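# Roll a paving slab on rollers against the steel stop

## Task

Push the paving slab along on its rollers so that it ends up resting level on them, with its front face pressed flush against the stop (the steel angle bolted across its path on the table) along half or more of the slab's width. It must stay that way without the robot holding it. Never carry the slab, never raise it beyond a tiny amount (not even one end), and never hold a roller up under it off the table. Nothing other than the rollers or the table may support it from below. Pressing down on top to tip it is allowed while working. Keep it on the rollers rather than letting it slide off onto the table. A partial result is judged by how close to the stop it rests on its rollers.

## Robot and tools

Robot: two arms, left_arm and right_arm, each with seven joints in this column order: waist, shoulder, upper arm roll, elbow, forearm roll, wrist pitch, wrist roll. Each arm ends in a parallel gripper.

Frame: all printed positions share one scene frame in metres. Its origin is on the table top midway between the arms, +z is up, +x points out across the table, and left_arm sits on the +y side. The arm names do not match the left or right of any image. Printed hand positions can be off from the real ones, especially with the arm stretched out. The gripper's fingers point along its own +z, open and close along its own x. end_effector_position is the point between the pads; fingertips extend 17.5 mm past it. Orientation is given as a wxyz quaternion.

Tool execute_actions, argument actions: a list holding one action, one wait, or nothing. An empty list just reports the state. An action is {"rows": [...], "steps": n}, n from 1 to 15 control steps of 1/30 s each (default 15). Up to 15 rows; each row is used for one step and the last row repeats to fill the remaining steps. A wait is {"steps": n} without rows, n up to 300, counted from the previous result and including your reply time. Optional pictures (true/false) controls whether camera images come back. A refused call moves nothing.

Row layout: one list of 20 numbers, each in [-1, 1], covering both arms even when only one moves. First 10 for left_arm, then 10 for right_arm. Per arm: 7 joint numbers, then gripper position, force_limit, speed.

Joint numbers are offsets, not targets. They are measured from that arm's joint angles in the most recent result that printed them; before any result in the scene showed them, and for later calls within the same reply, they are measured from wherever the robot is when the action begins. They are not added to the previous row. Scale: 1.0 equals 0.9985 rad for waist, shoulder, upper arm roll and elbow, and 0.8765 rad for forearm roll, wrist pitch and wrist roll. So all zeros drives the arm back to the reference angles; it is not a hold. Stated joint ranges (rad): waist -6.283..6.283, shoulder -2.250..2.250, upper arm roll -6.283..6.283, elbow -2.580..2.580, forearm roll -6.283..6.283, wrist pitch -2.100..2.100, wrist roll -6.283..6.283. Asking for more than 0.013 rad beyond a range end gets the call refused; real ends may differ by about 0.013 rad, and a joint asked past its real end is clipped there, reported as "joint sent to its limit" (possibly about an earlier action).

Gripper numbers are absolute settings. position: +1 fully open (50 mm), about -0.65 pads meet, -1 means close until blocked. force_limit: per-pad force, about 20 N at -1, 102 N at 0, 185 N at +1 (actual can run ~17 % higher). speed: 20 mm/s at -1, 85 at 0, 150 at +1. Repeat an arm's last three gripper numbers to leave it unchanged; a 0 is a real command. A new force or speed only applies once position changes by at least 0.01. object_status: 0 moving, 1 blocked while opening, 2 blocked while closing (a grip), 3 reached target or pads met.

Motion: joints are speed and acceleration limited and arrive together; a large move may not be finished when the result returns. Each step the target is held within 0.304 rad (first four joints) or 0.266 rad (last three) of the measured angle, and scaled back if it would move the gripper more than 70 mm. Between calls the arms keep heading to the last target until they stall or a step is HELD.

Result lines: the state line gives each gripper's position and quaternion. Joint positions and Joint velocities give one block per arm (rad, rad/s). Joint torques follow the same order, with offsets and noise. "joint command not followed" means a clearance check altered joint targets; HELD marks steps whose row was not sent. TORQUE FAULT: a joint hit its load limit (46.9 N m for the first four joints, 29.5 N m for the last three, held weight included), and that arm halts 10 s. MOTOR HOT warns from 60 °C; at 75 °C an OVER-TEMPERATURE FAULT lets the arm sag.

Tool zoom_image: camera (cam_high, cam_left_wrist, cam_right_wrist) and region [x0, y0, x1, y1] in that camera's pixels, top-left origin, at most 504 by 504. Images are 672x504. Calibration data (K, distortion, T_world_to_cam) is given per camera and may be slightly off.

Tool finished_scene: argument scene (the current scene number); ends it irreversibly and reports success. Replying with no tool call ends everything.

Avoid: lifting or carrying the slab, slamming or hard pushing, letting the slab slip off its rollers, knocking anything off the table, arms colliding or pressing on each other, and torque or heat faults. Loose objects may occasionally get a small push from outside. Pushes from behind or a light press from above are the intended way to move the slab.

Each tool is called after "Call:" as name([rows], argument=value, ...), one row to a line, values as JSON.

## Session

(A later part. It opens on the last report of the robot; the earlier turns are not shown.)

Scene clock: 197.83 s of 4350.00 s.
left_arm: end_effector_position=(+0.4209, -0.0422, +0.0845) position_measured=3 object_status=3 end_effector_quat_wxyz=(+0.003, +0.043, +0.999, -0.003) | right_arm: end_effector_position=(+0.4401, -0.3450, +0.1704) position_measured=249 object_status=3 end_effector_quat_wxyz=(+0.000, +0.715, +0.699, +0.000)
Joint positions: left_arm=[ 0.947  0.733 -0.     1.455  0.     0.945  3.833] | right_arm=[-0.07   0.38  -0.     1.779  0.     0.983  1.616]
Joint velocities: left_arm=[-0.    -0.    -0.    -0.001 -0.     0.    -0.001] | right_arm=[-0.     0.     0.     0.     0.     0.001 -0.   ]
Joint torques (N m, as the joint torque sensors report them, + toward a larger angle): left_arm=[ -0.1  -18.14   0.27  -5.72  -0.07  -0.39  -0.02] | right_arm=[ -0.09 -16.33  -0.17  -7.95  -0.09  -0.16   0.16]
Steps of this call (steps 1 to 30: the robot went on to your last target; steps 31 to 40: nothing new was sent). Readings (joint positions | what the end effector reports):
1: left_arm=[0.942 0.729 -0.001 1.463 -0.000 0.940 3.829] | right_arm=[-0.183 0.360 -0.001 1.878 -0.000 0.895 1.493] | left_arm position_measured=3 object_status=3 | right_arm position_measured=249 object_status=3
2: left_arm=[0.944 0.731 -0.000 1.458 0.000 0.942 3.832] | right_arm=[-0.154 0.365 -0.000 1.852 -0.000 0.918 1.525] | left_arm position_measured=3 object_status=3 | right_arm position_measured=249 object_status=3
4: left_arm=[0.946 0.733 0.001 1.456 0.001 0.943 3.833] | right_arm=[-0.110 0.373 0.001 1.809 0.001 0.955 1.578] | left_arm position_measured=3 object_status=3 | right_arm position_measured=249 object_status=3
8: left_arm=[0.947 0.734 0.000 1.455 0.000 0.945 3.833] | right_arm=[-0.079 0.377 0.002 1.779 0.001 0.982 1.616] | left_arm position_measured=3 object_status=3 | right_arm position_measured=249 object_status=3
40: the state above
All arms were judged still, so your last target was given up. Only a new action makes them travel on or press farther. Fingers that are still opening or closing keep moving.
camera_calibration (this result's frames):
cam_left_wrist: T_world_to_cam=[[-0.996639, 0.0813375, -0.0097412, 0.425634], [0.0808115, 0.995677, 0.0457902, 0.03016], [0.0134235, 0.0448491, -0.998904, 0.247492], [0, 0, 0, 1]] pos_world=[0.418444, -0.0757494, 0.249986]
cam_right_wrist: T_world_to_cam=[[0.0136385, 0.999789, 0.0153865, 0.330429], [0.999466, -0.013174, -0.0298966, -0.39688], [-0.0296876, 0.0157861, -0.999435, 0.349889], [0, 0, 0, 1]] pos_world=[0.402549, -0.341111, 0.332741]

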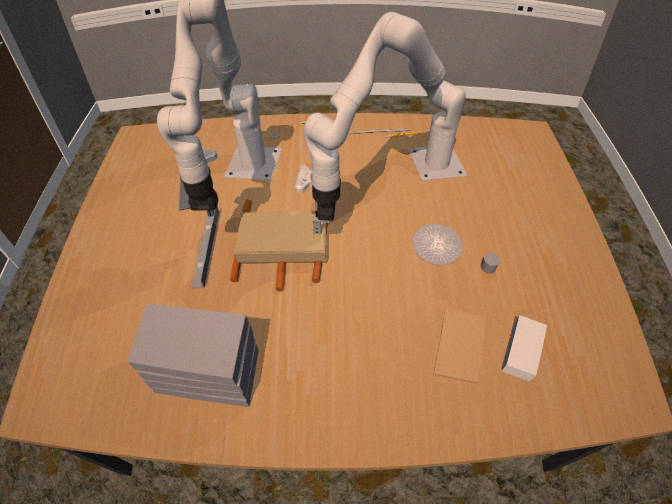

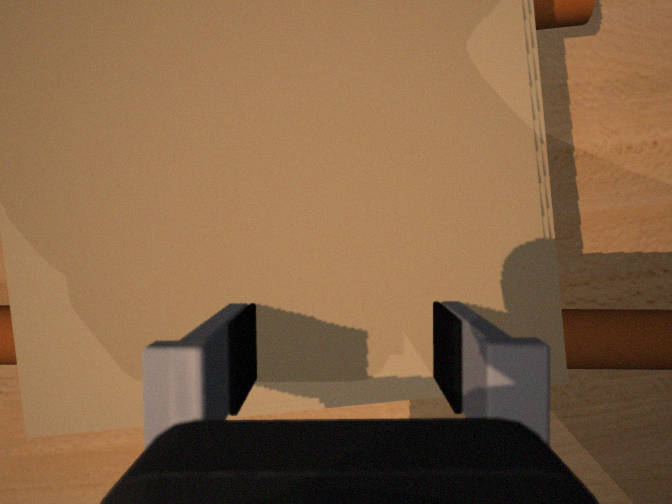

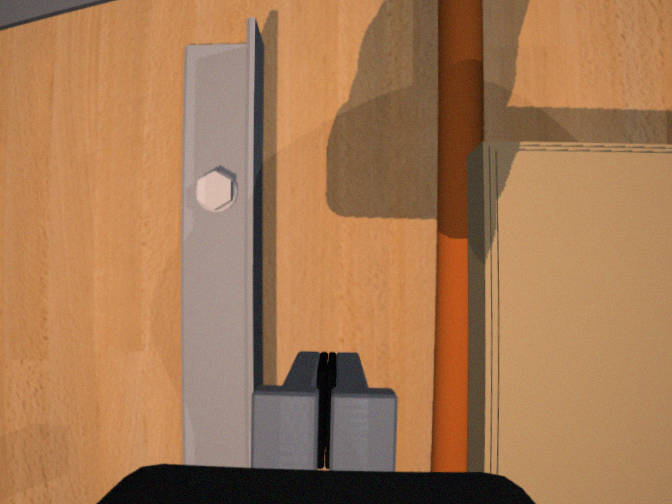

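Call:
execute_actions([
  {"rows":[[0.002,0.009,0,-0.002,0,0.003,0.002,1,0,0,0,0,0,0,0,0,0,-0.65,-0.3,0.5],[0.004,0.011,0,-0.008,0,0.006,0.005,1,0,0,0,0,0,0,0,0,0,-0.65,-0.3,0.5],[0.007,0.014,0,-0.015,0,0.010,0.008,1,0,0,0,0,0,0,0,0,0,-0.65,-0.3,0.5],[0.010,0.018,0,-0.023,0,0.016,0.012,1,0,0,0,0,0,0,0,0,0,-0.65,-0.3,0.5],[0.014,0.023,0,-0.032,0,0.021,0.016,1,0,0,0,0,0,0,0,0,0,-0.65,-0.3,0.5],[0.017,0.027,0,-0.042,0,0.027,0.020,1,0,0,0,0,0,0,0,0,0,-0.65,-0.3,0.5],[0.021,0.031,0,-0.051,0,0.033,0.024,1,0,0,0,0,0,0,0,0,0,-0.65,-0.3,0.5],[0.025,0.036,0,-0.061,0,0.039,0.029,1,0,0,0,0,0,0,0,0,0,-0.65,-0.3,0.5],[0.029,0.040,0,-0.070,0,0.045,0.033,1,0,0,0,0,0,0,0,0,0,-0.65,-0.3,0.5],[0.032,0.044,0,-0.080,0,0.050,0.037,1,0,0,0,0,0,0,0,0,0,-0.65,-0.3,0.5],[0.036,0.049,0,-0.089,0,0.056,0.041,1,0,0,0,0,0,0,0,0,0,-0.65,-0.3,0.5],[0.040,0.053,0,-0.099,0,0.062,0.046,1,0,0,0,0,0,0,0,0,0,-0.65,-0.3,0.5],[0.044,0.058,0,-0.108,0,0.068,0.050,1,0,0,0,0,0,0,0,0,0,-0.65,-0.3,0.5],[0.047,0.062,0,-0.118,0,0.074,0.054,1,0,0,0,0,0,0,0,0,0,-0.65,-0.3,0.5],[0.0503,0.0656,0,-0.1265,0,0.079,0.058,1,0,0,0,0,0,0,0,0,0,-0.65,-0.3,0.5]],"steps":15},
], pictures=false)

Call:
execute_actions([
  {"steps":15},
])

Scene clock: 202.50 s of 4350.00 s.
left_arm: end_effector_position=(+0.4209, -0.0759, +0.0846) position_measured=3 object_status=3 end_effector_quat_wxyz=(+0.002, +0.043, +0.999, -0.002) | right_arm: end_effector_position=(+0.4402, -0.3450, +0.1704) position_measured=249 object_status=3 end_effector_quat_wxyz=(+0.000, +0.715, +0.699, +0.000)
Joint positions: left_arm=[ 0.989  0.785 -0.     1.346  0.     1.004  3.876] | right_arm=[-0.07   0.38  -0.     1.779  0.     0.983  1.616]
Joint velocities: left_arm=[ 0.102  0.131  0.001 -0.28   0.002  0.144  0.109] | right_arm=[-0.    -0.     0.001 -0.    -0.     0.    -0.   ]
Joint torques (N m, as the joint torque sensors report them, + toward a larger angle): left_arm=[  0.26 -20.59   0.32  -6.47  -0.12  -0.39   0.3 ] | right_arm=[ -0.04 -16.81   0.24  -8.05  -0.13  -0.05   0.09]
Steps of this call (steps 1 to 90: nothing new was sent; then 1.17 s passed at rest; steps 91 to 105: all 15 steps of this action). Readings (joint positions | what the end effector reports):
91: left_arm=[0.947 0.734 -0.000 1.454 0.000 0.945 3.833] | right_arm=[-0.070 0.380 -0.000 1.779 0.000 0.983 1.616] | left_arm position_measured=3 object_status=3 | right_arm position_measured=249 object_status=3
92: left_arm=[0.948 0.735 -0.001 1.451 0.000 0.948 3.834] | right_arm=[-0.070 0.380 -0.000 1.779 0.000 0.983 1.616] | left_arm position_measured=3 object_status=3 | right_arm position_measured=249 object_status=3
94: left_arm=[0.952 0.740 -0.001 1.442 -0.000 0.953 3.838] | right_arm=[-0.070 0.380 -0.000 1.779 0.000 0.983 1.616] | left_arm position_measured=3 object_status=3 | right_arm position_measured=249 object_status=3
98: left_arm=[0.964 0.754 -0.000 1.412 0.000 0.970 3.850] | right_arm=[-0.070 0.380 -0.000 1.779 0.000 0.983 1.616] | left_arm position_measured=3 object_status=3 | right_arm position_measured=249 object_status=3
105: the state above

Scene clock: 203.00 s of 4350.00 s.
left_arm: end_effector_position=(+0.4201, -0.0822, +0.0845) position_measured=3 object_status=3 end_effector_quat_wxyz=(+0.002, +0.043, +0.999, -0.003) | right_arm: end_effector_position=(+0.4402, -0.3450, +0.1704) position_measured=249 object_status=3 end_effector_quat_wxyz=(+0.000, +0.715, +0.699, +0.000)
Joint positions: left_arm=[0.997 0.794 0.    1.327 0.001 1.014 3.884] | right_arm=[-0.07   0.38  -0.     1.779  0.     0.983  1.616]
Joint velocities: left_arm=[ 0.     0.    -0.     0.001  0.    -0.    -0.   ] | right_arm=[ 0.    -0.     0.002 -0.     0.    -0.001  0.   ]
Joint torques (N m, as the joint torque sensors report them, + toward a larger angle): left_arm=[  0.42 -20.49   0.32  -6.67  -0.22  -0.41   0.15] | right_arm=[ -0.07 -17.1   -0.12  -8.04  -0.21  -0.15   0.2 ]
Steps of this call (steps 1 to 15: the robot went on to your last target). Readings (joint positions | what the end effector reports):
1: left_arm=[0.992 0.789 -0.000 1.337 0.000 1.008 3.880] | right_arm=[-0.070 0.380 -0.000 1.779 0.000 0.983 1.616] | left_arm position_measured=3 object_status=3 | right_arm position_measured=249 object_status=3
2: left_arm=[0.995 0.792 0.000 1.331 0.001 1.011 3.882] | right_arm=[-0.070 0.380 -0.000 1.779 0.000 0.983 1.616] | left_arm position_measured=3 object_status=3 | right_arm position_measured=249 object_status=3
4: left_arm=[0.996 0.794 0.001 1.328 0.001 1.013 3.884] | right_arm=[-0.070 0.380 -0.000 1.779 0.000 0.983 1.616] | left_arm position_measured=3 object_status=3 | right_arm position_measured=249 object_status=3
8: left_arm=[0.997 0.794 0.001 1.326 0.001 1.013 3.884] | right_arm=[-0.070 0.380 -0.000 1.779 0.000 0.983 1.616] | left_arm position_measured=3 object_status=3 | right_arm position_measured=249 object_status=3
15: the state above
camera_calibration (this result's frames):
cam_left_wrist: T_world_to_cam=[[-0.996694, 0.0808988, -0.00755663, 0.427933], [0.0804656, 0.995681, 0.0463052, 0.0701395], [0.01127, 0.0455441, -0.998899, 0.25024], [0, 0, 0, 1]] pos_world=[0.418054, -0.115853, 0.24995]
cam_right_wrist: T_world_to_cam=[[0.0136386, 0.999789, 0.0153862, 0.330429], [0.999466, -0.0131741, -0.0298939, -0.396882], [-0.0296848, 0.0157857, -0.999435, 0.349887], [0, 0, 0, 1]] pos_world=[0.40255, -0.341111, 0.332741]

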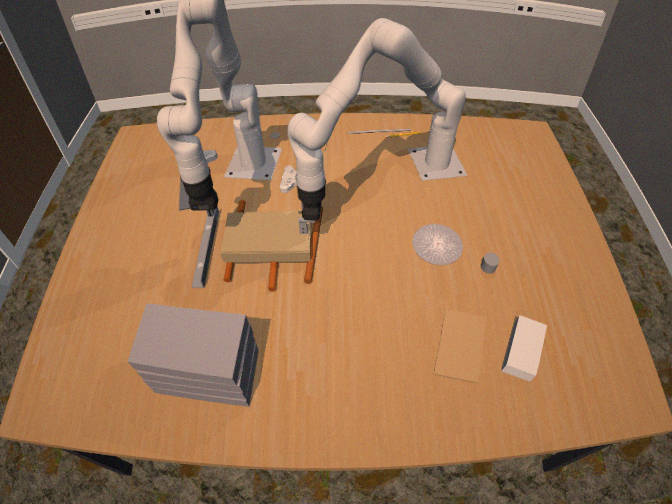

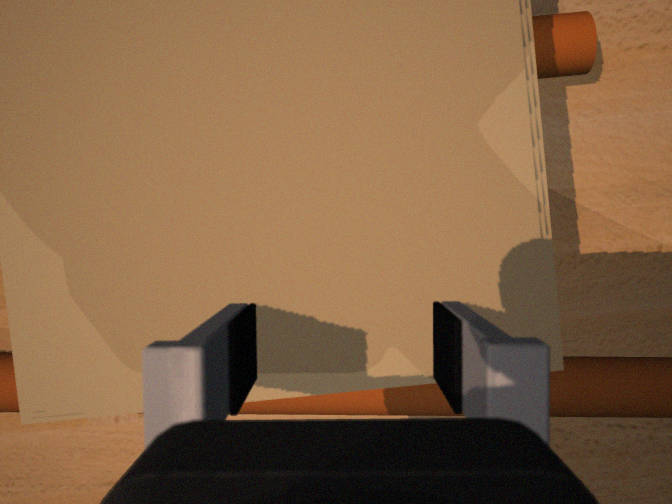

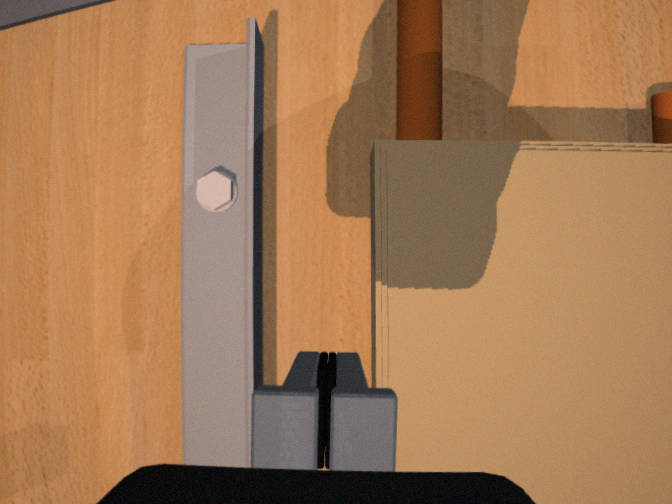

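Call:
execute_actions([
  {"rows":[[0,-0.006,0,-0.008,0,0.02,0,1,0,0,0,0,0,0,0,0,0,-0.65,-0.3,0.5],[0,-0.012,0,-0.017,0,0.04,0,1,0,0,0,0,0,0,0,0,0,-0.65,-0.3,0.5],[0,-0.012,0,-0.017,0,0.04,0,1,0,0,0,0,0,0,0,0,0,-0.65,-0.3,0.5],[0,-0.012,0,-0.017,0,0.04,0,1,0,0,0,0,0,0,0,0,0,-0.65,-0.3,0.5],[0,-0.012,0,-0.017,0,0.04,0,1,0,0,0,0,0,0,0,0,0,-0.65,-0.3,0.5],[0,-0.012,0,-0.017,0,0.04,0,1,0,0,0,0,0,0,0,0,0,-0.65,-0.3,0.5],[-0.060,-0.047,0,0.0567,0,-0.003,0.051,1,0,0,0,0,0,0,0,0,0,-0.65,-0.3,0.5]],"steps":15},
], pictures=false)

Call:
execute_actions([
  {"steps":15},
])

Scene clock: 213.10 s of 4350.00 s.
left_arm: end_effector_position=(+0.4354, -0.0468, +0.0946) position_measured=3 object_status=3 end_effector_quat_wxyz=(-0.000, -0.009, +1.000, +0.001) | right_arm: end_effector_position=(+0.4402, -0.3450, +0.1704) position_measured=249 object_status=3 end_effector_quat_wxyz=(+0.000, +0.715, +0.699, +0.000)
Joint positions: left_arm=[ 0.939  0.75  -0.002  1.382 -0.     1.012  3.929] | right_arm=[-0.07   0.38  -0.     1.779  0.     0.983  1.616]
Joint velocities: left_arm=[-0.014 -0.007  0.041  0.024  0.019 -0.011  0.003] | right_arm=[ 0.    -0.    -0.001  0.    -0.     0.001 -0.   ]
Joint torques (N m, as the joint torque sensors report them, + toward a larger angle): left_arm=[ -0.07 -24.6    0.96  -9.01   0.18  -0.23  -0.19] | right_arm=[ -0.12 -16.95   0.02  -8.02   0.05  -0.08  -0.01]
Steps of this call (steps 1 to 15: the robot went on to your last target; steps 16 to 90: nothing new was sent; then 6.60 s passed at rest; steps 91 to 105: all 15 steps of this action). Readings (joint positions | what the end effector reports):
91: left_arm=[0.997 0.793 0.000 1.326 0.001 1.016 3.884] | right_arm=[-0.070 0.380 -0.000 1.779 0.000 0.983 1.616] | left_arm position_measured=3 object_status=3 | right_arm position_measured=249 object_status=3
92: left_arm=[0.997 0.790 0.000 1.323 0.001 1.023 3.884] | right_arm=[-0.070 0.380 -0.000 1.779 0.000 0.983 1.616] | left_arm position_measured=3 object_status=3 | right_arm position_measured=249 object_status=3
94: left_arm=[0.997 0.783 0.000 1.312 0.001 1.044 3.884] | right_arm=[-0.070 0.380 -0.000 1.779 0.000 0.983 1.616] | left_arm position_measured=3 object_status=3 | right_arm position_measured=249 object_status=3
98: left_arm=[0.991 0.778 0.002 1.316 0.002 1.045 3.887] | right_arm=[-0.070 0.380 -0.000 1.779 0.000 0.983 1.616] | left_arm position_measured=3 object_status=3 | right_arm position_measured=249 object_status=3
105: the state above

Scene clock: 213.60 s of 4350.00 s.
left_arm: end_effector_position=(+0.4352, -0.0470, +0.0956) position_measured=3 object_status=3 end_effector_quat_wxyz=(-0.001, -0.009, +1.000, -0.000) | right_arm: end_effector_position=(+0.4402, -0.3450, +0.1704) position_measured=249 object_status=3 end_effector_quat_wxyz=(+0.000, +0.715, +0.699, +0.000)
Joint positions: left_arm=[0.937 0.747 0.    1.383 0.001 1.012 3.929] | right_arm=[-0.07   0.38  -0.     1.779  0.     0.983  1.616]
Joint velocities: left_arm=[-0.    -0.     0.     0.001 -0.     0.001 -0.   ] | right_arm=[ 0.001  0.    -0.    -0.001 -0.    -0.     0.   ]
Joint torques (N m, as the joint torque sensors report them, + toward a larger angle): left_arm=[  0.35 -23.54   0.12  -8.33  -0.09  -0.31   0.12] | right_arm=[ -0.06 -16.85  -0.05  -8.17  -0.29  -0.06   0.21]
Steps of this call (steps 1 to 15: the robot went on to your last target). Readings (joint positions | what the end effector reports):
1: left_arm=[0.939 0.749 -0.001 1.383 0.001 1.012 3.929] | right_arm=[-0.070 0.380 -0.000 1.779 0.000 0.983 1.616] | left_arm position_measured=3 object_status=3 | right_arm position_measured=249 object_status=3
2: left_arm=[0.939 0.749 -0.000 1.383 0.001 1.012 3.929] | right_arm=[-0.070 0.380 -0.000 1.779 0.000 0.983 1.616] | left_arm position_measured=3 object_status=3 | right_arm position_measured=249 object_status=3
4: left_arm=[0.938 0.748 0.000 1.383 0.001 1.012 3.929] | right_arm=[-0.070 0.380 -0.000 1.779 0.000 0.983 1.616] | left_arm position_measured=3 object_status=3 | right_arm position_measured=249 object_status=3
8: left_arm=[0.938 0.748 0.000 1.383 0.001 1.012 3.929] | right_arm=[-0.070 0.380 -0.000 1.779 0.000 0.983 1.616] | left_arm position_measured=3 object_status=3 | right_arm position_measured=249 object_status=3
15: the state above
All arms were judged still, so your last target was given up. Only a new action makes them travel on or press farther. Fingers that are still opening or closing keep moving.
camera_calibration (this result's frames):
cam_left_wrist: T_world_to_cam=[[-0.999719, -0.0235679, -0.00238047, 0.436164], [-0.0236588, 0.99841, 0.0511641, 0.0783107], [0.00117085, 0.0512061, -0.998687, 0.264125], [0, 0, 0, 1]] pos_world=[0.437585, -0.0814315, 0.26081]
cam_right_wrist: T_world_to_cam=[[0.0136385, 0.999789, 0.0153859, 0.33043], [0.999466, -0.0131741, -0.0298912, -0.396884], [-0.0296821, 0.0157854, -0.999435, 0.349886], [0, 0, 0, 1]] pos_world=[0.402551, -0.341112, 0.332741]

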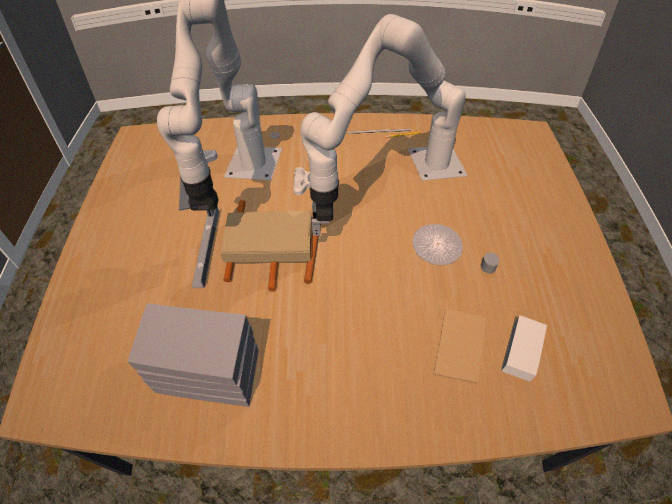

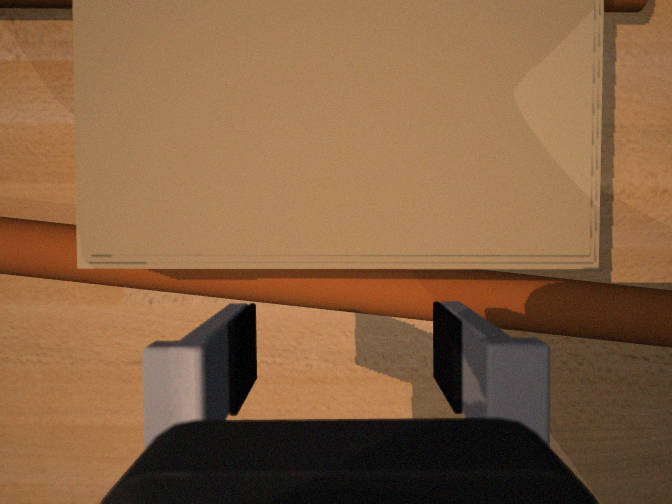

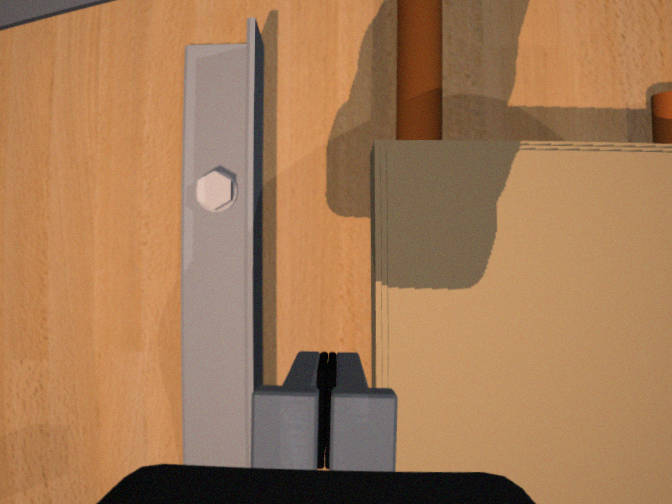

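Call:
execute_actions([
  {"rows":[[0,0.02,0,0.015,0,-0.04,0,1,0,0,0,0,0,0,0,0,0,-0.65,-0.3,0.5],[0,0.0446,0,0.0324,0,-0.088,0,1,0,0,0,0,0,0,0,0,0,-0.65,-0.3,0.5]],"steps":12},
])

Scene clock: 216.70 s of 4350.00 s.
left_arm: end_effector_position=(+0.4353, -0.0470, +0.0628) position_measured=3 object_status=3 end_effector_quat_wxyz=(-0.000, -0.009, +1.000, -0.000) | right_arm: end_effector_position=(+0.4402, -0.3450, +0.1704) position_measured=249 object_status=3 end_effector_quat_wxyz=(+0.000, +0.715, +0.699, +0.000)
Joint positions: left_arm=[0.937 0.792 0.    1.416 0.001 0.935 3.929] | right_arm=[-0.07   0.38  -0.     1.779  0.     0.983  1.616]
Joint velocities: left_arm=[-0.     0.004 -0.    -0.     0.     0.     0.001] | right_arm=[-0.  0.  0. -0. -0. -0.  0.]
Joint torques (N m, as the joint torque sensors report them, + toward a larger angle): left_arm=[  0.01 -23.7    0.57  -7.91  -0.28  -0.27   0.17] | right_arm=[  0.08 -16.94   0.1   -7.98   0.08   0.02   0.13]
Steps of this call (steps 1 to 81: nothing new was sent; steps 82 to 93: all 12 steps of this action). Readings (joint positions | what the end effector reports):
82: left_arm=[0.937 0.749 0.000 1.384 0.001 1.010 3.929] | right_arm=[-0.070 0.380 -0.000 1.779 0.000 0.983 1.616] | left_arm position_measured=3 object_status=3 | right_arm position_measured=249 object_status=3
83: left_arm=[0.937 0.754 0.000 1.387 0.001 1.001 3.929] | right_arm=[-0.070 0.380 -0.000 1.779 0.000 0.983 1.616] | left_arm position_measured=3 object_status=3 | right_arm position_measured=249 object_status=3
85: left_arm=[0.937 0.777 0.000 1.403 0.001 0.962 3.929] | right_arm=[-0.070 0.380 -0.000 1.779 0.000 0.983 1.616] | left_arm position_measured=3 object_status=3 | right_arm position_measured=249 object_status=3
89: left_arm=[0.937 0.791 0.000 1.416 0.001 0.935 3.929] | right_arm=[-0.070 0.380 -0.000 1.779 0.000 0.983 1.616] | left_arm position_measured=3 object_status=3 | right_arm position_measured=249 object_status=3
93: the state above
camera_calibration (this result's frames):
cam_left_wrist: T_world_to_cam=[[-0.999717, -0.0236258, -0.00283533, 0.436126], [-0.0237392, 0.99843, 0.0507263, 0.0800584], [0.00163243, 0.0507793, -0.998709, 0.231163], [0, 0, 0, 1]] pos_world=[0.437526, -0.0813672, 0.22804]
cam_right_wrist: T_world_to_cam=[[0.0136389, 0.999789, 0.0153856, 0.33043], [0.999466, -0.0131745, -0.0298882, -0.396887], [-0.0296792, 0.015785, -0.999435, 0.349885], [0, 0, 0, 1]] pos_world=[0.402552, -0.341112, 0.332741]

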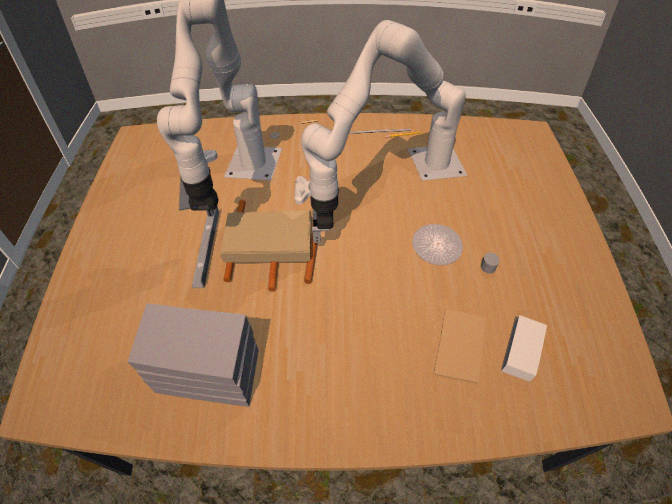

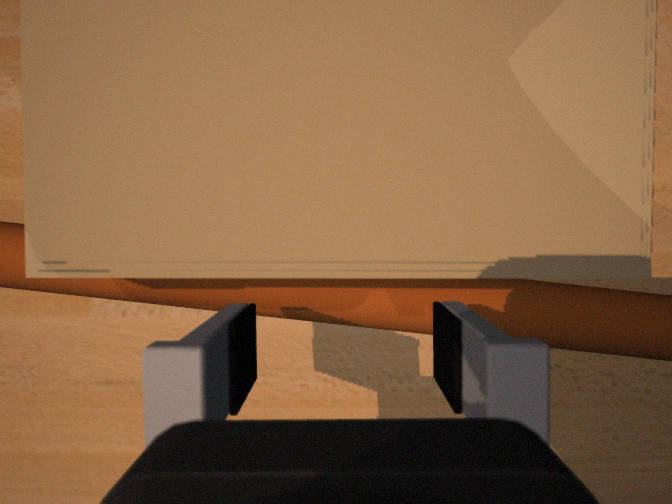

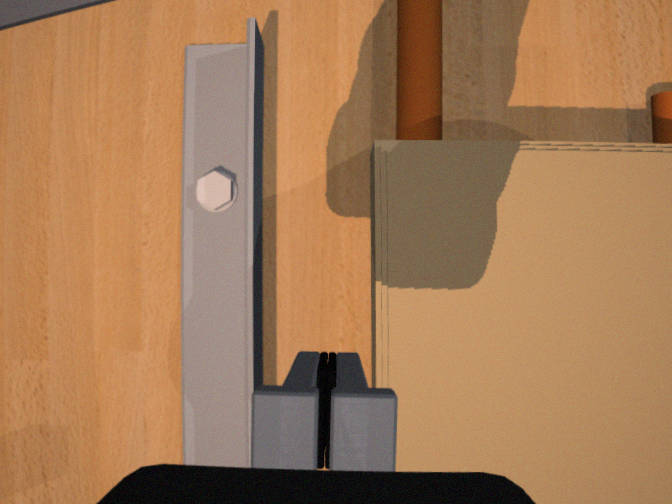

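Call:
execute_actions([
  {"rows":[[0.002,0.002,0,-0.004,0,0.003,0.002,1,0,0,0,0,0,0,0,0,0,-0.65,-0.3,0.5],[0.003,0.004,0,-0.008,0,0.005,0.004,1,0,0,0,0,0,0,0,0,0,-0.65,-0.3,0.5],[0.005,0.006,0,-0.012,0,0.008,0.005,1,0,0,0,0,0,0,0,0,0,-0.65,-0.3,0.5],[0.006,0.008,0,-0.017,0,0.010,0.007,1,0,0,0,0,0,0,0,0,0,-0.65,-0.3,0.5],[0.008,0.009,0,-0.021,0,0.013,0.009,1,0,0,0,0,0,0,0,0,0,-0.65,-0.3,0.5],[0.009,0.011,0,-0.025,0,0.015,0.011,1,0,0,0,0,0,0,0,0,0,-0.65,-0.3,0.5],[0.011,0.013,0,-0.029,0,0.018,0.013,1,0,0,0,0,0,0,0,0,0,-0.65,-0.3,0.5],[0.013,0.015,0,-0.033,0,0.020,0.014,1,0,0,0,0,0,0,0,0,0,-0.65,-0.3,0.5],[0.014,0.017,0,-0.037,0,0.023,0.016,1,0,0,0,0,0,0,0,0,0,-0.65,-0.3,0.5],[0.016,0.019,0,-0.042,0,0.025,0.018,1,0,0,0,0,0,0,0,0,0,-0.65,-0.3,0.5],[0.017,0.021,0,-0.046,0,0.028,0.020,1,0,0,0,0,0,0,0,0,0,-0.65,-0.3,0.5],[0.019,0.023,0,-0.050,0,0.030,0.022,1,0,0,0,0,0,0,0,0,0,-0.65,-0.3,0.5],[0.020,0.024,0,-0.054,0,0.033,0.023,1,0,0,0,0,0,0,0,0,0,-0.65,-0.3,0.5],[0.022,0.026,0,-0.058,0,0.035,0.025,1,0,0,0,0,0,0,0,0,0,-0.65,-0.3,0.5],[0.0235,0.028,0,-0.0624,0,0.038,0.027,1,0,0,0,0,0,0,0,0,0,-0.65,-0.3,0.5]],"steps":15},
], pictures=false)

Call:
execute_actions([
  {"rows":[[0.004,0.005,0,-0.010,0,0.006,0.005,1,0,0,0,0,0,0,0,0,0,-0.65,-0.3,0.5],[0.006,0.007,0,-0.014,0,0.009,0.007,1,0,0,0,0,0,0,0,0,0,-0.65,-0.3,0.5],[0.007,0.008,0,-0.018,0,0.011,0.008,1,0,0,0,0,0,0,0,0,0,-0.65,-0.3,0.5],[0.009,0.010,0,-0.022,0,0.014,0.010,1,0,0,0,0,0,0,0,0,0,-0.65,-0.3,0.5],[0.010,0.012,0,-0.026,0,0.016,0.012,1,0,0,0,0,0,0,0,0,0,-0.65,-0.3,0.5],[0.012,0.014,0,-0.030,0,0.019,0.014,1,0,0,0,0,0,0,0,0,0,-0.65,-0.3,0.5],[0.013,0.016,0,-0.035,0,0.021,0.015,1,0,0,0,0,0,0,0,0,0,-0.65,-0.3,0.5],[0.015,0.018,0,-0.039,0,0.024,0.017,1,0,0,0,0,0,0,0,0,0,-0.65,-0.3,0.5],[0.016,0.020,0,-0.043,0,0.026,0.019,1,0,0,0,0,0,0,0,0,0,-0.65,-0.3,0.5],[0.018,0.022,0,-0.047,0,0.029,0.021,1,0,0,0,0,0,0,0,0,0,-0.65,-0.3,0.5],[0.019,0.023,0,-0.051,0,0.031,0.022,1,0,0,0,0,0,0,0,0,0,-0.65,-0.3,0.5],[0.021,0.025,0,-0.055,0,0.033,0.024,1,0,0,0,0,0,0,0,0,0,-0.65,-0.3,0.5],[0.022,0.027,0,-0.059,0,0.036,0.025,1,0,0,0,0,0,0,0,0,0,-0.65,-0.3,0.5],[0.0235,0.028,0,-0.0624,0,0.038,0.027,1,0,0,0,0,0,0,0,0,0,-0.65,-0.3,0.5]],"steps":15},
])

Scene clock: 224.33 s of 4350.00 s.
left_arm: end_effector_position=(+0.4361, -0.0639, +0.0630) position_measured=3 object_status=3 end_effector_quat_wxyz=(+0.000, -0.009, +1.000, -0.001) | right_arm: end_effector_position=(+0.4402, -0.3450, +0.1704) position_measured=249 object_status=3 end_effector_quat_wxyz=(+0.000, +0.715, +0.699, +0.000)
Joint positions: left_arm=[0.958 0.816 0.    1.361 0.001 0.964 3.949] | right_arm=[-0.07   0.38  -0.     1.779  0.     0.983  1.616]
Joint velocities: left_arm=[ 0.05   0.055  0.004 -0.127  0.001  0.064  0.046] | right_arm=[-0.     0.    -0.001 -0.    -0.    -0.001 -0.   ]
Joint torques (N m, as the joint torque sensors report them, + toward a larger angle): left_arm=[  0.1  -23.57   0.84  -8.53   0.12  -0.08   0.38] | right_arm=[  0.17 -16.82   0.03  -8.06   0.24  -0.06  -0.13]
Steps of this call (steps 1 to 15: the robot went on to your last target; steps 16 to 90: nothing new was sent; then 4.13 s passed at rest; steps 91 to 105: all 15 steps of this action). Readings (joint positions | what the end effector reports):
91: left_arm=[0.938 0.792 0.000 1.415 0.001 0.935 3.929] | right_arm=[-0.070 0.380 -0.000 1.779 0.000 0.983 1.616] | left_arm position_measured=3 object_status=3 | right_arm position_measured=249 object_status=3
92: left_arm=[0.939 0.794 -0.000 1.412 0.001 0.936 3.930] | right_arm=[-0.070 0.380 -0.000 1.779 0.000 0.983 1.616] | left_arm position_measured=3 object_status=3 | right_arm position_measured=249 object_status=3
94: left_arm=[0.941 0.797 0.000 1.406 0.001 0.940 3.932] | right_arm=[-0.070 0.380 -0.000 1.779 0.000 0.983 1.616] | left_arm position_measured=3 object_status=3 | right_arm position_measured=249 object_status=3
98: left_arm=[0.947 0.803 0.000 1.389 0.001 0.949 3.939] | right_arm=[-0.070 0.380 -0.000 1.779 0.000 0.983 1.616] | left_arm position_measured=3 object_status=3 | right_arm position_measured=249 object_status=3
105: the state above

Scene clock: 224.83 s of 4350.00 s.
left_arm: end_effector_position=(+0.4361, -0.0820, +0.0632) position_measured=3 object_status=3 end_effector_quat_wxyz=(+0.000, -0.009, +1.000, -0.001) | right_arm: end_effector_position=(+0.4402, -0.3450, +0.1704) position_measured=249 object_status=3 end_effector_quat_wxyz=(+0.000, +0.715, +0.699, +0.000)
Joint positions: left_arm=[0.98  0.843 0.    1.301 0.001 0.996 3.972] | right_arm=[-0.07   0.38  -0.     1.779  0.     0.983  1.616]
Joint velocities: left_arm=[ 0.027  0.021  0.009 -0.076  0.006  0.036  0.033] | right_arm=[ 0.  0. -0. -0.  0.  0. -0.]
Joint torques (N m, as the joint torque sensors report them, + toward a larger angle): left_arm=[ -0.15 -25.2    0.29  -8.06  -0.16   0.08   0.11] | right_arm=[  0.09 -16.53  -0.09  -8.01  -0.26  -0.11   0.08]
Steps of this call (steps 1 to 15: all 15 steps of this action). Readings (joint positions | what the end effector reports):
1: left_arm=[0.960 0.818 0.000 1.356 0.001 0.966 3.951] | right_arm=[-0.070 0.380 -0.000 1.779 0.000 0.983 1.616] | left_arm position_measured=3 object_status=3 | right_arm position_measured=249 object_status=3
2: left_arm=[0.961 0.820 0.000 1.353 0.001 0.968 3.953] | right_arm=[-0.070 0.380 -0.000 1.779 0.000 0.983 1.616] | left_arm position_measured=3 object_status=3 | right_arm position_measured=249 object_status=3
4: left_arm=[0.964 0.823 0.000 1.345 0.001 0.972 3.956] | right_arm=[-0.070 0.380 -0.000 1.779 0.000 0.983 1.616] | left_arm position_measured=3 object_status=3 | right_arm position_measured=249 object_status=3
8: left_arm=[0.970 0.831 0.000 1.329 0.001 0.981 3.962] | right_arm=[-0.070 0.380 -0.000 1.779 0.000 0.983 1.616] | left_arm position_measured=3 object_status=3 | right_arm position_measured=249 object_status=3
15: the state above
camera_calibration (this result's frames):
cam_left_wrist: T_world_to_cam=[[-0.999696, -0.0243226, -0.00395806, 0.436148], [-0.0244894, 0.998464, 0.049696, 0.115436], [0.00274324, 0.0497779, -0.998757, 0.232784], [0, 0, 0, 1]] pos_world=[0.438204, -0.116238, 0.228484]
cam_right_wrist: T_world_to_cam=[[0.0136391, 0.999789, 0.0153849, 0.33043], [0.999467, -0.0131749, -0.0298826, -0.396891], [-0.0296736, 0.0157842, -0.999435, 0.349883], [0, 0, 0, 1]] pos_world=[0.402555, -0.341112, 0.332741]

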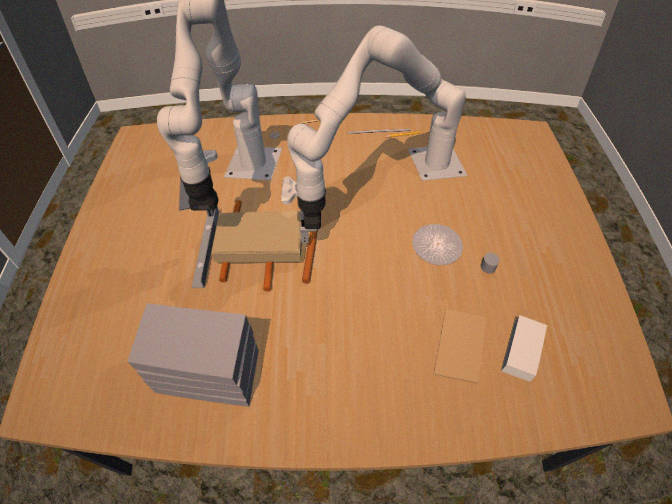

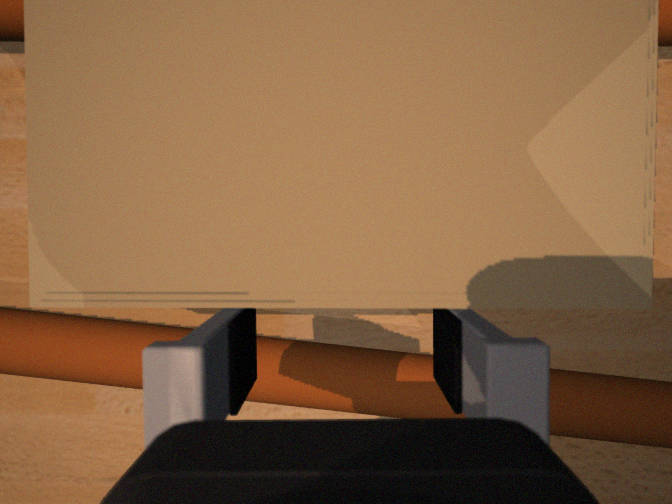

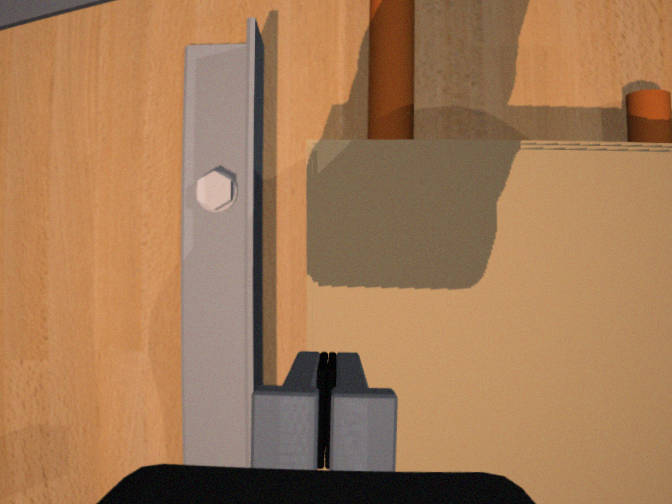

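Call:
execute_actions([
  {"rows":[[0.003,0.004,0,-0.009,0,0.006,0.003,1,0,0,0,0,0,0,0,0,0,-0.65,-0.3,0.5],[0.004,0.006,0,-0.013,0,0.008,0.005,1,0,0,0,0,0,0,0,0,0,-0.65,-0.3,0.5],[0.006,0.008,0,-0.017,0,0.011,0.006,1,0,0,0,0,0,0,0,0,0,-0.65,-0.3,0.5],[0.007,0.010,0,-0.021,0,0.013,0.008,1,0,0,0,0,0,0,0,0,0,-0.65,-0.3,0.5],[0.008,0.012,0,-0.025,0,0.016,0.010,1,0,0,0,0,0,0,0,0,0,-0.65,-0.3,0.5],[0.010,0.014,0,-0.029,0,0.018,0.011,1,0,0,0,0,0,0,0,0,0,-0.65,-0.3,0.5],[0.011,0.015,0,-0.033,0,0.021,0.013,1,0,0,0,0,0,0,0,0,0,-0.65,-0.3,0.5],[0.012,0.017,0,-0.037,0,0.023,0.014,1,0,0,0,0,0,0,0,0,0,-0.65,-0.3,0.5],[0.014,0.019,0,-0.041,0,0.026,0.016,1,0,0,0,0,0,0,0,0,0,-0.65,-0.3,0.5],[0.015,0.021,0,-0.045,0,0.028,0.017,1,0,0,0,0,0,0,0,0,0,-0.65,-0.3,0.5],[0.016,0.023,0,-0.049,0,0.031,0.019,1,0,0,0,0,0,0,0,0,0,-0.65,-0.3,0.5],[0.018,0.025,0,-0.053,0,0.033,0.020,1,0,0,0,0,0,0,0,0,0,-0.65,-0.3,0.5],[0.019,0.027,0,-0.057,0,0.036,0.022,1,0,0,0,0,0,0,0,0,0,-0.65,-0.3,0.5],[0.020,0.028,0,-0.061,0,0.038,0.023,1,0,0,0,0,0,0,0,0,0,-0.65,-0.3,0.5],[0.021,0.030,0,-0.065,0,0.041,0.024,1,0,0,0,0,0,0,0,0,0,-0.65,-0.3,0.5]],"steps":15},
], pictures=false)

Call:
execute_actions([
  {"steps":12},
])

Scene clock: 230.00 s of 4350.00 s.
left_arm: end_effector_position=(+0.4362, -0.0976, +0.0627) position_measured=3 object_status=3 end_effector_quat_wxyz=(-0.000, -0.010, +1.000, +0.000) | right_arm: end_effector_position=(+0.4402, -0.3450, +0.1704) position_measured=249 object_status=3 end_effector_quat_wxyz=(+0.000, +0.715, +0.699, +0.000)
Joint positions: left_arm=[ 0.999  0.87  -0.     1.244  0.     1.028  3.991] | right_arm=[-0.07   0.38  -0.     1.779  0.     0.983  1.616]
Joint velocities: left_arm=[ 0.032  0.051  0.004 -0.122  0.004  0.063  0.033] | right_arm=[-0. -0.  0.  0. -0. -0. -0.]
Joint torques (N m, as the joint torque sensors report them, + toward a larger angle): left_arm=[  0.7  -25.98   0.94  -9.11   0.06  -0.41   0.26] | right_arm=[  0.1  -16.97   0.2   -8.06  -0.09  -0.14   0.02]
Steps of this call (steps 1 to 15: the robot went on to your last target; steps 16 to 90: nothing new was sent; then 1.67 s passed at rest; steps 91 to 105: all 15 steps of this action). Readings (joint positions | what the end effector reports):
91: left_arm=[0.982 0.845 0.000 1.297 0.001 0.998 3.973] | right_arm=[-0.070 0.380 -0.000 1.779 0.000 0.983 1.616] | left_arm position_measured=3 object_status=3 | right_arm position_measured=249 object_status=3
92: left_arm=[0.983 0.847 -0.000 1.294 0.001 1.000 3.974] | right_arm=[-0.070 0.380 -0.000 1.779 0.000 0.983 1.616] | left_arm position_measured=3 object_status=3 | right_arm position_measured=249 object_status=3
94: left_arm=[0.985 0.850 -0.000 1.287 0.001 1.004 3.977] | right_arm=[-0.070 0.380 -0.000 1.779 0.000 0.983 1.616] | left_arm position_measured=3 object_status=3 | right_arm position_measured=249 object_status=3
98: left_arm=[0.990 0.857 0.000 1.271 0.001 1.012 3.982] | right_arm=[-0.070 0.380 -0.000 1.779 0.000 0.983 1.616] | left_arm position_measured=3 object_status=3 | right_arm position_measured=249 object_status=3
105: the state above

Scene clock: 230.40 s of 4350.00 s.
left_arm: end_effector_position=(+0.4361, -0.1000, +0.0630) position_measured=3 object_status=3 end_effector_quat_wxyz=(-0.000, -0.009, +1.000, -0.000) | right_arm: end_effector_position=(+0.4402, -0.3450, +0.1704) position_measured=249 object_status=3 end_effector_quat_wxyz=(+0.000, +0.715, +0.699, +0.000)
Joint positions: left_arm=[1.001 0.873 0.    1.236 0.001 1.032 3.993] | right_arm=[-0.07   0.38  -0.     1.779  0.     0.983  1.616]
Joint velocities: left_arm=[ 0.     0.001  0.     0.    -0.001  0.001  0.   ] | right_arm=[ 0.  0. -0.  0.  0. -0.  0.]
Joint torques (N m, as the joint torque sensors report them, + toward a larger angle): left_arm=[ -0.05 -25.33   0.65  -8.26  -0.16  -0.19   0.24] | right_arm=[  0.14 -16.93   0.13  -8.18  -0.02   0.27   0.28]
Steps of this call (steps 1 to 12: the robot went on to your last target). Readings (joint positions | what the end effector reports):
1: left_arm=[1.000 0.872 -0.000 1.240 0.000 1.030 3.992] | right_arm=[-0.070 0.380 -0.000 1.779 0.000 0.983 1.616] | left_arm position_measured=3 object_status=3 | right_arm position_measured=249 object_status=3
2: left_arm=[1.000 0.872 0.000 1.238 0.001 1.031 3.993] | right_arm=[-0.070 0.380 -0.000 1.779 0.000 0.983 1.616] | left_arm position_measured=3 object_status=3 | right_arm position_measured=249 object_status=3
4: left_arm=[1.001 0.872 0.000 1.237 0.001 1.031 3.993] | right_arm=[-0.070 0.380 -0.000 1.779 0.000 0.983 1.616] | left_arm position_measured=3 object_status=3 | right_arm position_measured=249 object_status=3
8: left_arm=[1.001 0.873 0.000 1.236 0.001 1.032 3.993] | right_arm=[-0.070 0.380 -0.000 1.779 0.000 0.983 1.616] | left_arm position_measured=3 object_status=3 | right_arm position_measured=249 object_status=3
12: the state above
camera_calibration (this result's frames):
cam_left_wrist: T_world_to_cam=[[-0.999697, -0.0244033, -0.0032997, 0.435656], [-0.0245386, 0.998429, 0.0503779, 0.13341], [0.00206512, 0.0504436, -0.998725, 0.233853], [0, 0, 0, 1]] pos_world=[0.438315, -0.134365, 0.228271]
cam_right_wrist: T_world_to_cam=[[0.013639, 0.999789, 0.0153846, 0.330431], [0.999467, -0.0131748, -0.02988, -0.396893], [-0.0296709, 0.0157839, -0.999435, 0.349881], [0, 0, 0, 1]] pos_world=[0.402556, -0.341112, 0.332741]

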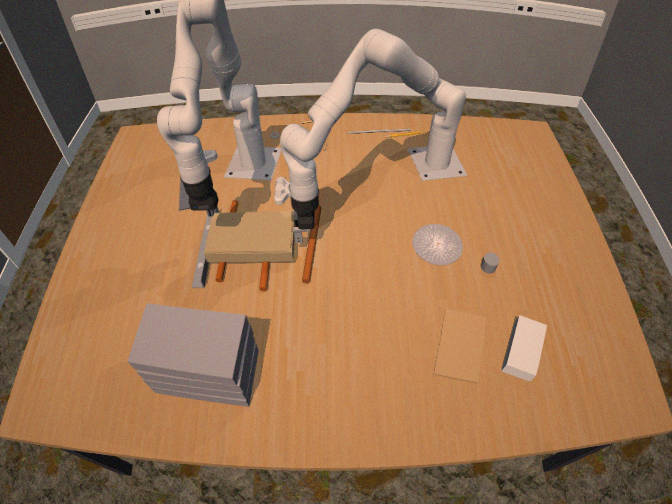

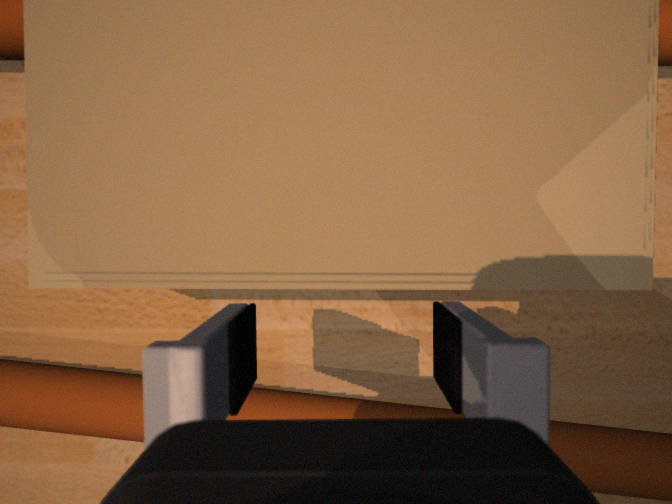

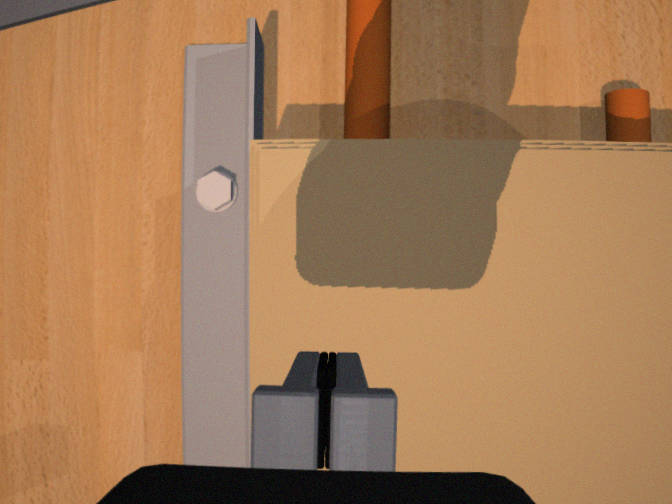

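Call:
execute_actions([
  {"rows":[[0.002,0.003,0,-0.006,0,0.004,0.002,1,0,0,0,0,0,0,0,0,0,-0.65,-0.3,0.5],[0.004,0.005,0,-0.011,0,0.007,0.004,1,0,0,0,0,0,0,0,0,0,-0.65,-0.3,0.5],[0.005,0.007,0,-0.016,0,0.010,0.006,1,0,0,0,0,0,0,0,0,0,-0.65,-0.3,0.5],[0.007,0.009,0,-0.020,0,0.013,0.008,1,0,0,0,0,0,0,0,0,0,-0.65,-0.3,0.5],[0.008,0.011,0,-0.024,0,0.015,0.009,1,0,0,0,0,0,0,0,0,0,-0.65,-0.3,0.5],[0.009,0.013,0,-0.028,0,0.018,0.010,1,0,0,0,0,0,0,0,0,0,-0.65,-0.3,0.5],[0.0105,0.0145,0,-0.031,0,0.020,0.012,1,0,0,0,0,0,0,0,0,0,-0.65,-0.3,0.5],[0.0117,0.016,0,-0.0345,0,0.022,0.013,1,0,0,0,0,0,0,0,0,0,-0.65,-0.3,0.5]],"steps":15},
])

Call:
zoom_image(camera="cam_right_wrist", region=[170, 0, 370, 400])

Scene clock: 233.43 s of 4350.00 s.
left_arm: end_effector_position=(+0.4360, -0.1064, +0.0624) position_measured=3 object_status=3 end_effector_quat_wxyz=(-0.001, -0.010, +1.000, +0.003) | right_arm: end_effector_position=(+0.4402, -0.3450, +0.1704) position_measured=249 object_status=3 end_effector_quat_wxyz=(+0.000, +0.715, +0.699, +0.000)
Joint positions: left_arm=[ 1.011  0.888 -0.002  1.204 -0.001  1.054  4.004] | right_arm=[-0.07   0.38  -0.     1.779  0.     0.983  1.616]
Joint velocities: left_arm=[ 0.     0.    -0.    -0.001  0.     0.    -0.   ] | right_arm=[ 0. -0. -0.  0.  0. -0. -0.]
Joint torques (N m, as the joint torque sensors report them, + toward a larger angle): left_arm=[  1.41 -24.95   1.42 -10.39   0.83  -1.75   0.56] | right_arm=[  0.26 -16.95   0.07  -7.8   -0.15   0.03   0.14]
Steps of this call (steps 1 to 15: the robot went on to your last target; steps 16 to 76: nothing new was sent; steps 77 to 91: all 15 steps of this action). Readings (joint positions | what the end effector reports):
77: left_arm=[1.001 0.874 0.000 1.236 0.001 1.032 3.993] | right_arm=[-0.070 0.380 -0.000 1.779 0.000 0.983 1.616] | left_arm position_measured=3 object_status=3 | right_arm position_measured=249 object_status=3
78: left_arm=[1.003 0.875 -0.000 1.232 0.000 1.034 3.994] | right_arm=[-0.070 0.380 -0.000 1.779 0.000 0.983 1.616] | left_arm position_measured=3 object_status=3 | right_arm position_measured=249 object_status=3
80: left_arm=[1.005 0.879 -0.000 1.224 0.001 1.039 3.997] | right_arm=[-0.070 0.380 -0.000 1.779 0.000 0.983 1.616] | left_arm position_measured=3 object_status=3 | right_arm position_measured=249 object_status=3
84: left_arm=[1.010 0.886 -0.001 1.209 -0.001 1.049 4.002] | right_arm=[-0.070 0.380 -0.000 1.779 0.000 0.983 1.616] | left_arm position_measured=3 object_status=3 | right_arm position_measured=249 object_status=3
91: the state above
camera_calibration (this result's frames):
cam_left_wrist: T_world_to_cam=[[-0.999667, -0.0257307, -0.00172461, 0.435118], [-0.0257871, 0.998059, 0.0566822, 0.1399], [0.00026279, 0.0567078, -0.998391, 0.235016], [0, 0, 0, 1]] pos_world=[0.438519, -0.14176, 0.227458]
cam_right_wrist: T_world_to_cam=[[0.013639, 0.999789, 0.0153843, 0.330431], [0.999467, -0.0131749, -0.0298773, -0.396895], [-0.0296683, 0.0157836, -0.999435, 0.34988], [0, 0, 0, 1]] pos_world=[0.402557, -0.341112, 0.332741]

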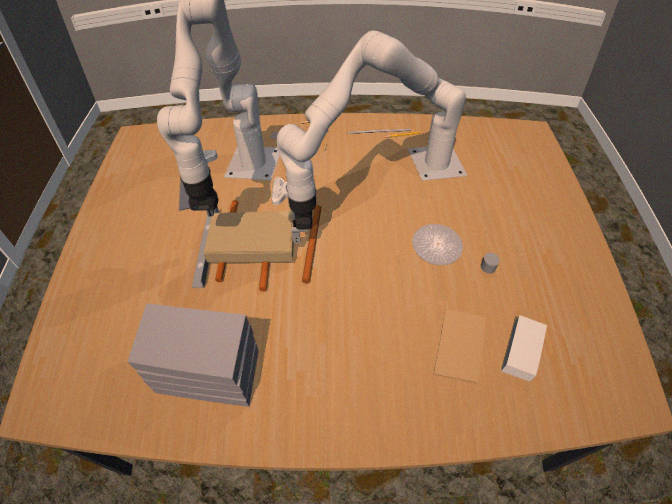

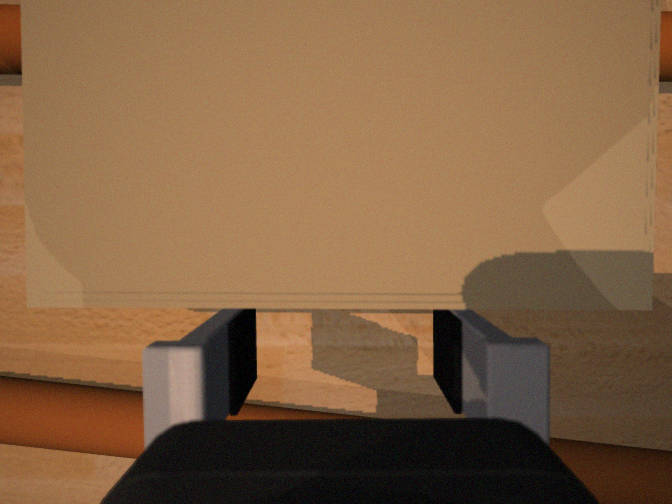

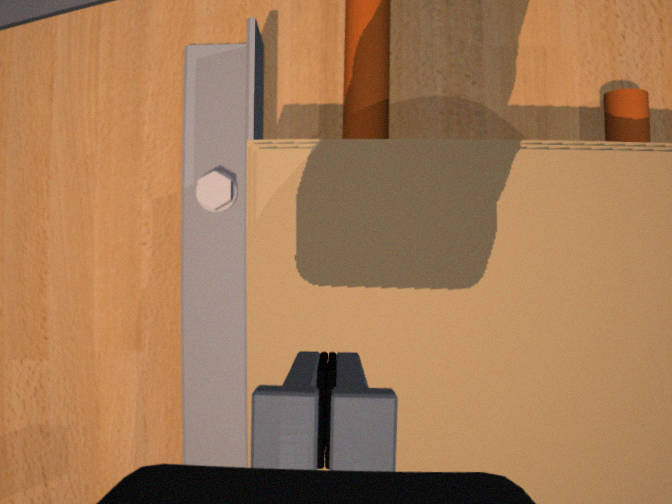

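Region (170, 0, 370, 400) of cam_right_wrist's 672x504 image, scaled by 1.260.

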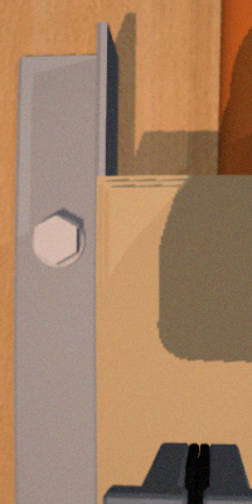

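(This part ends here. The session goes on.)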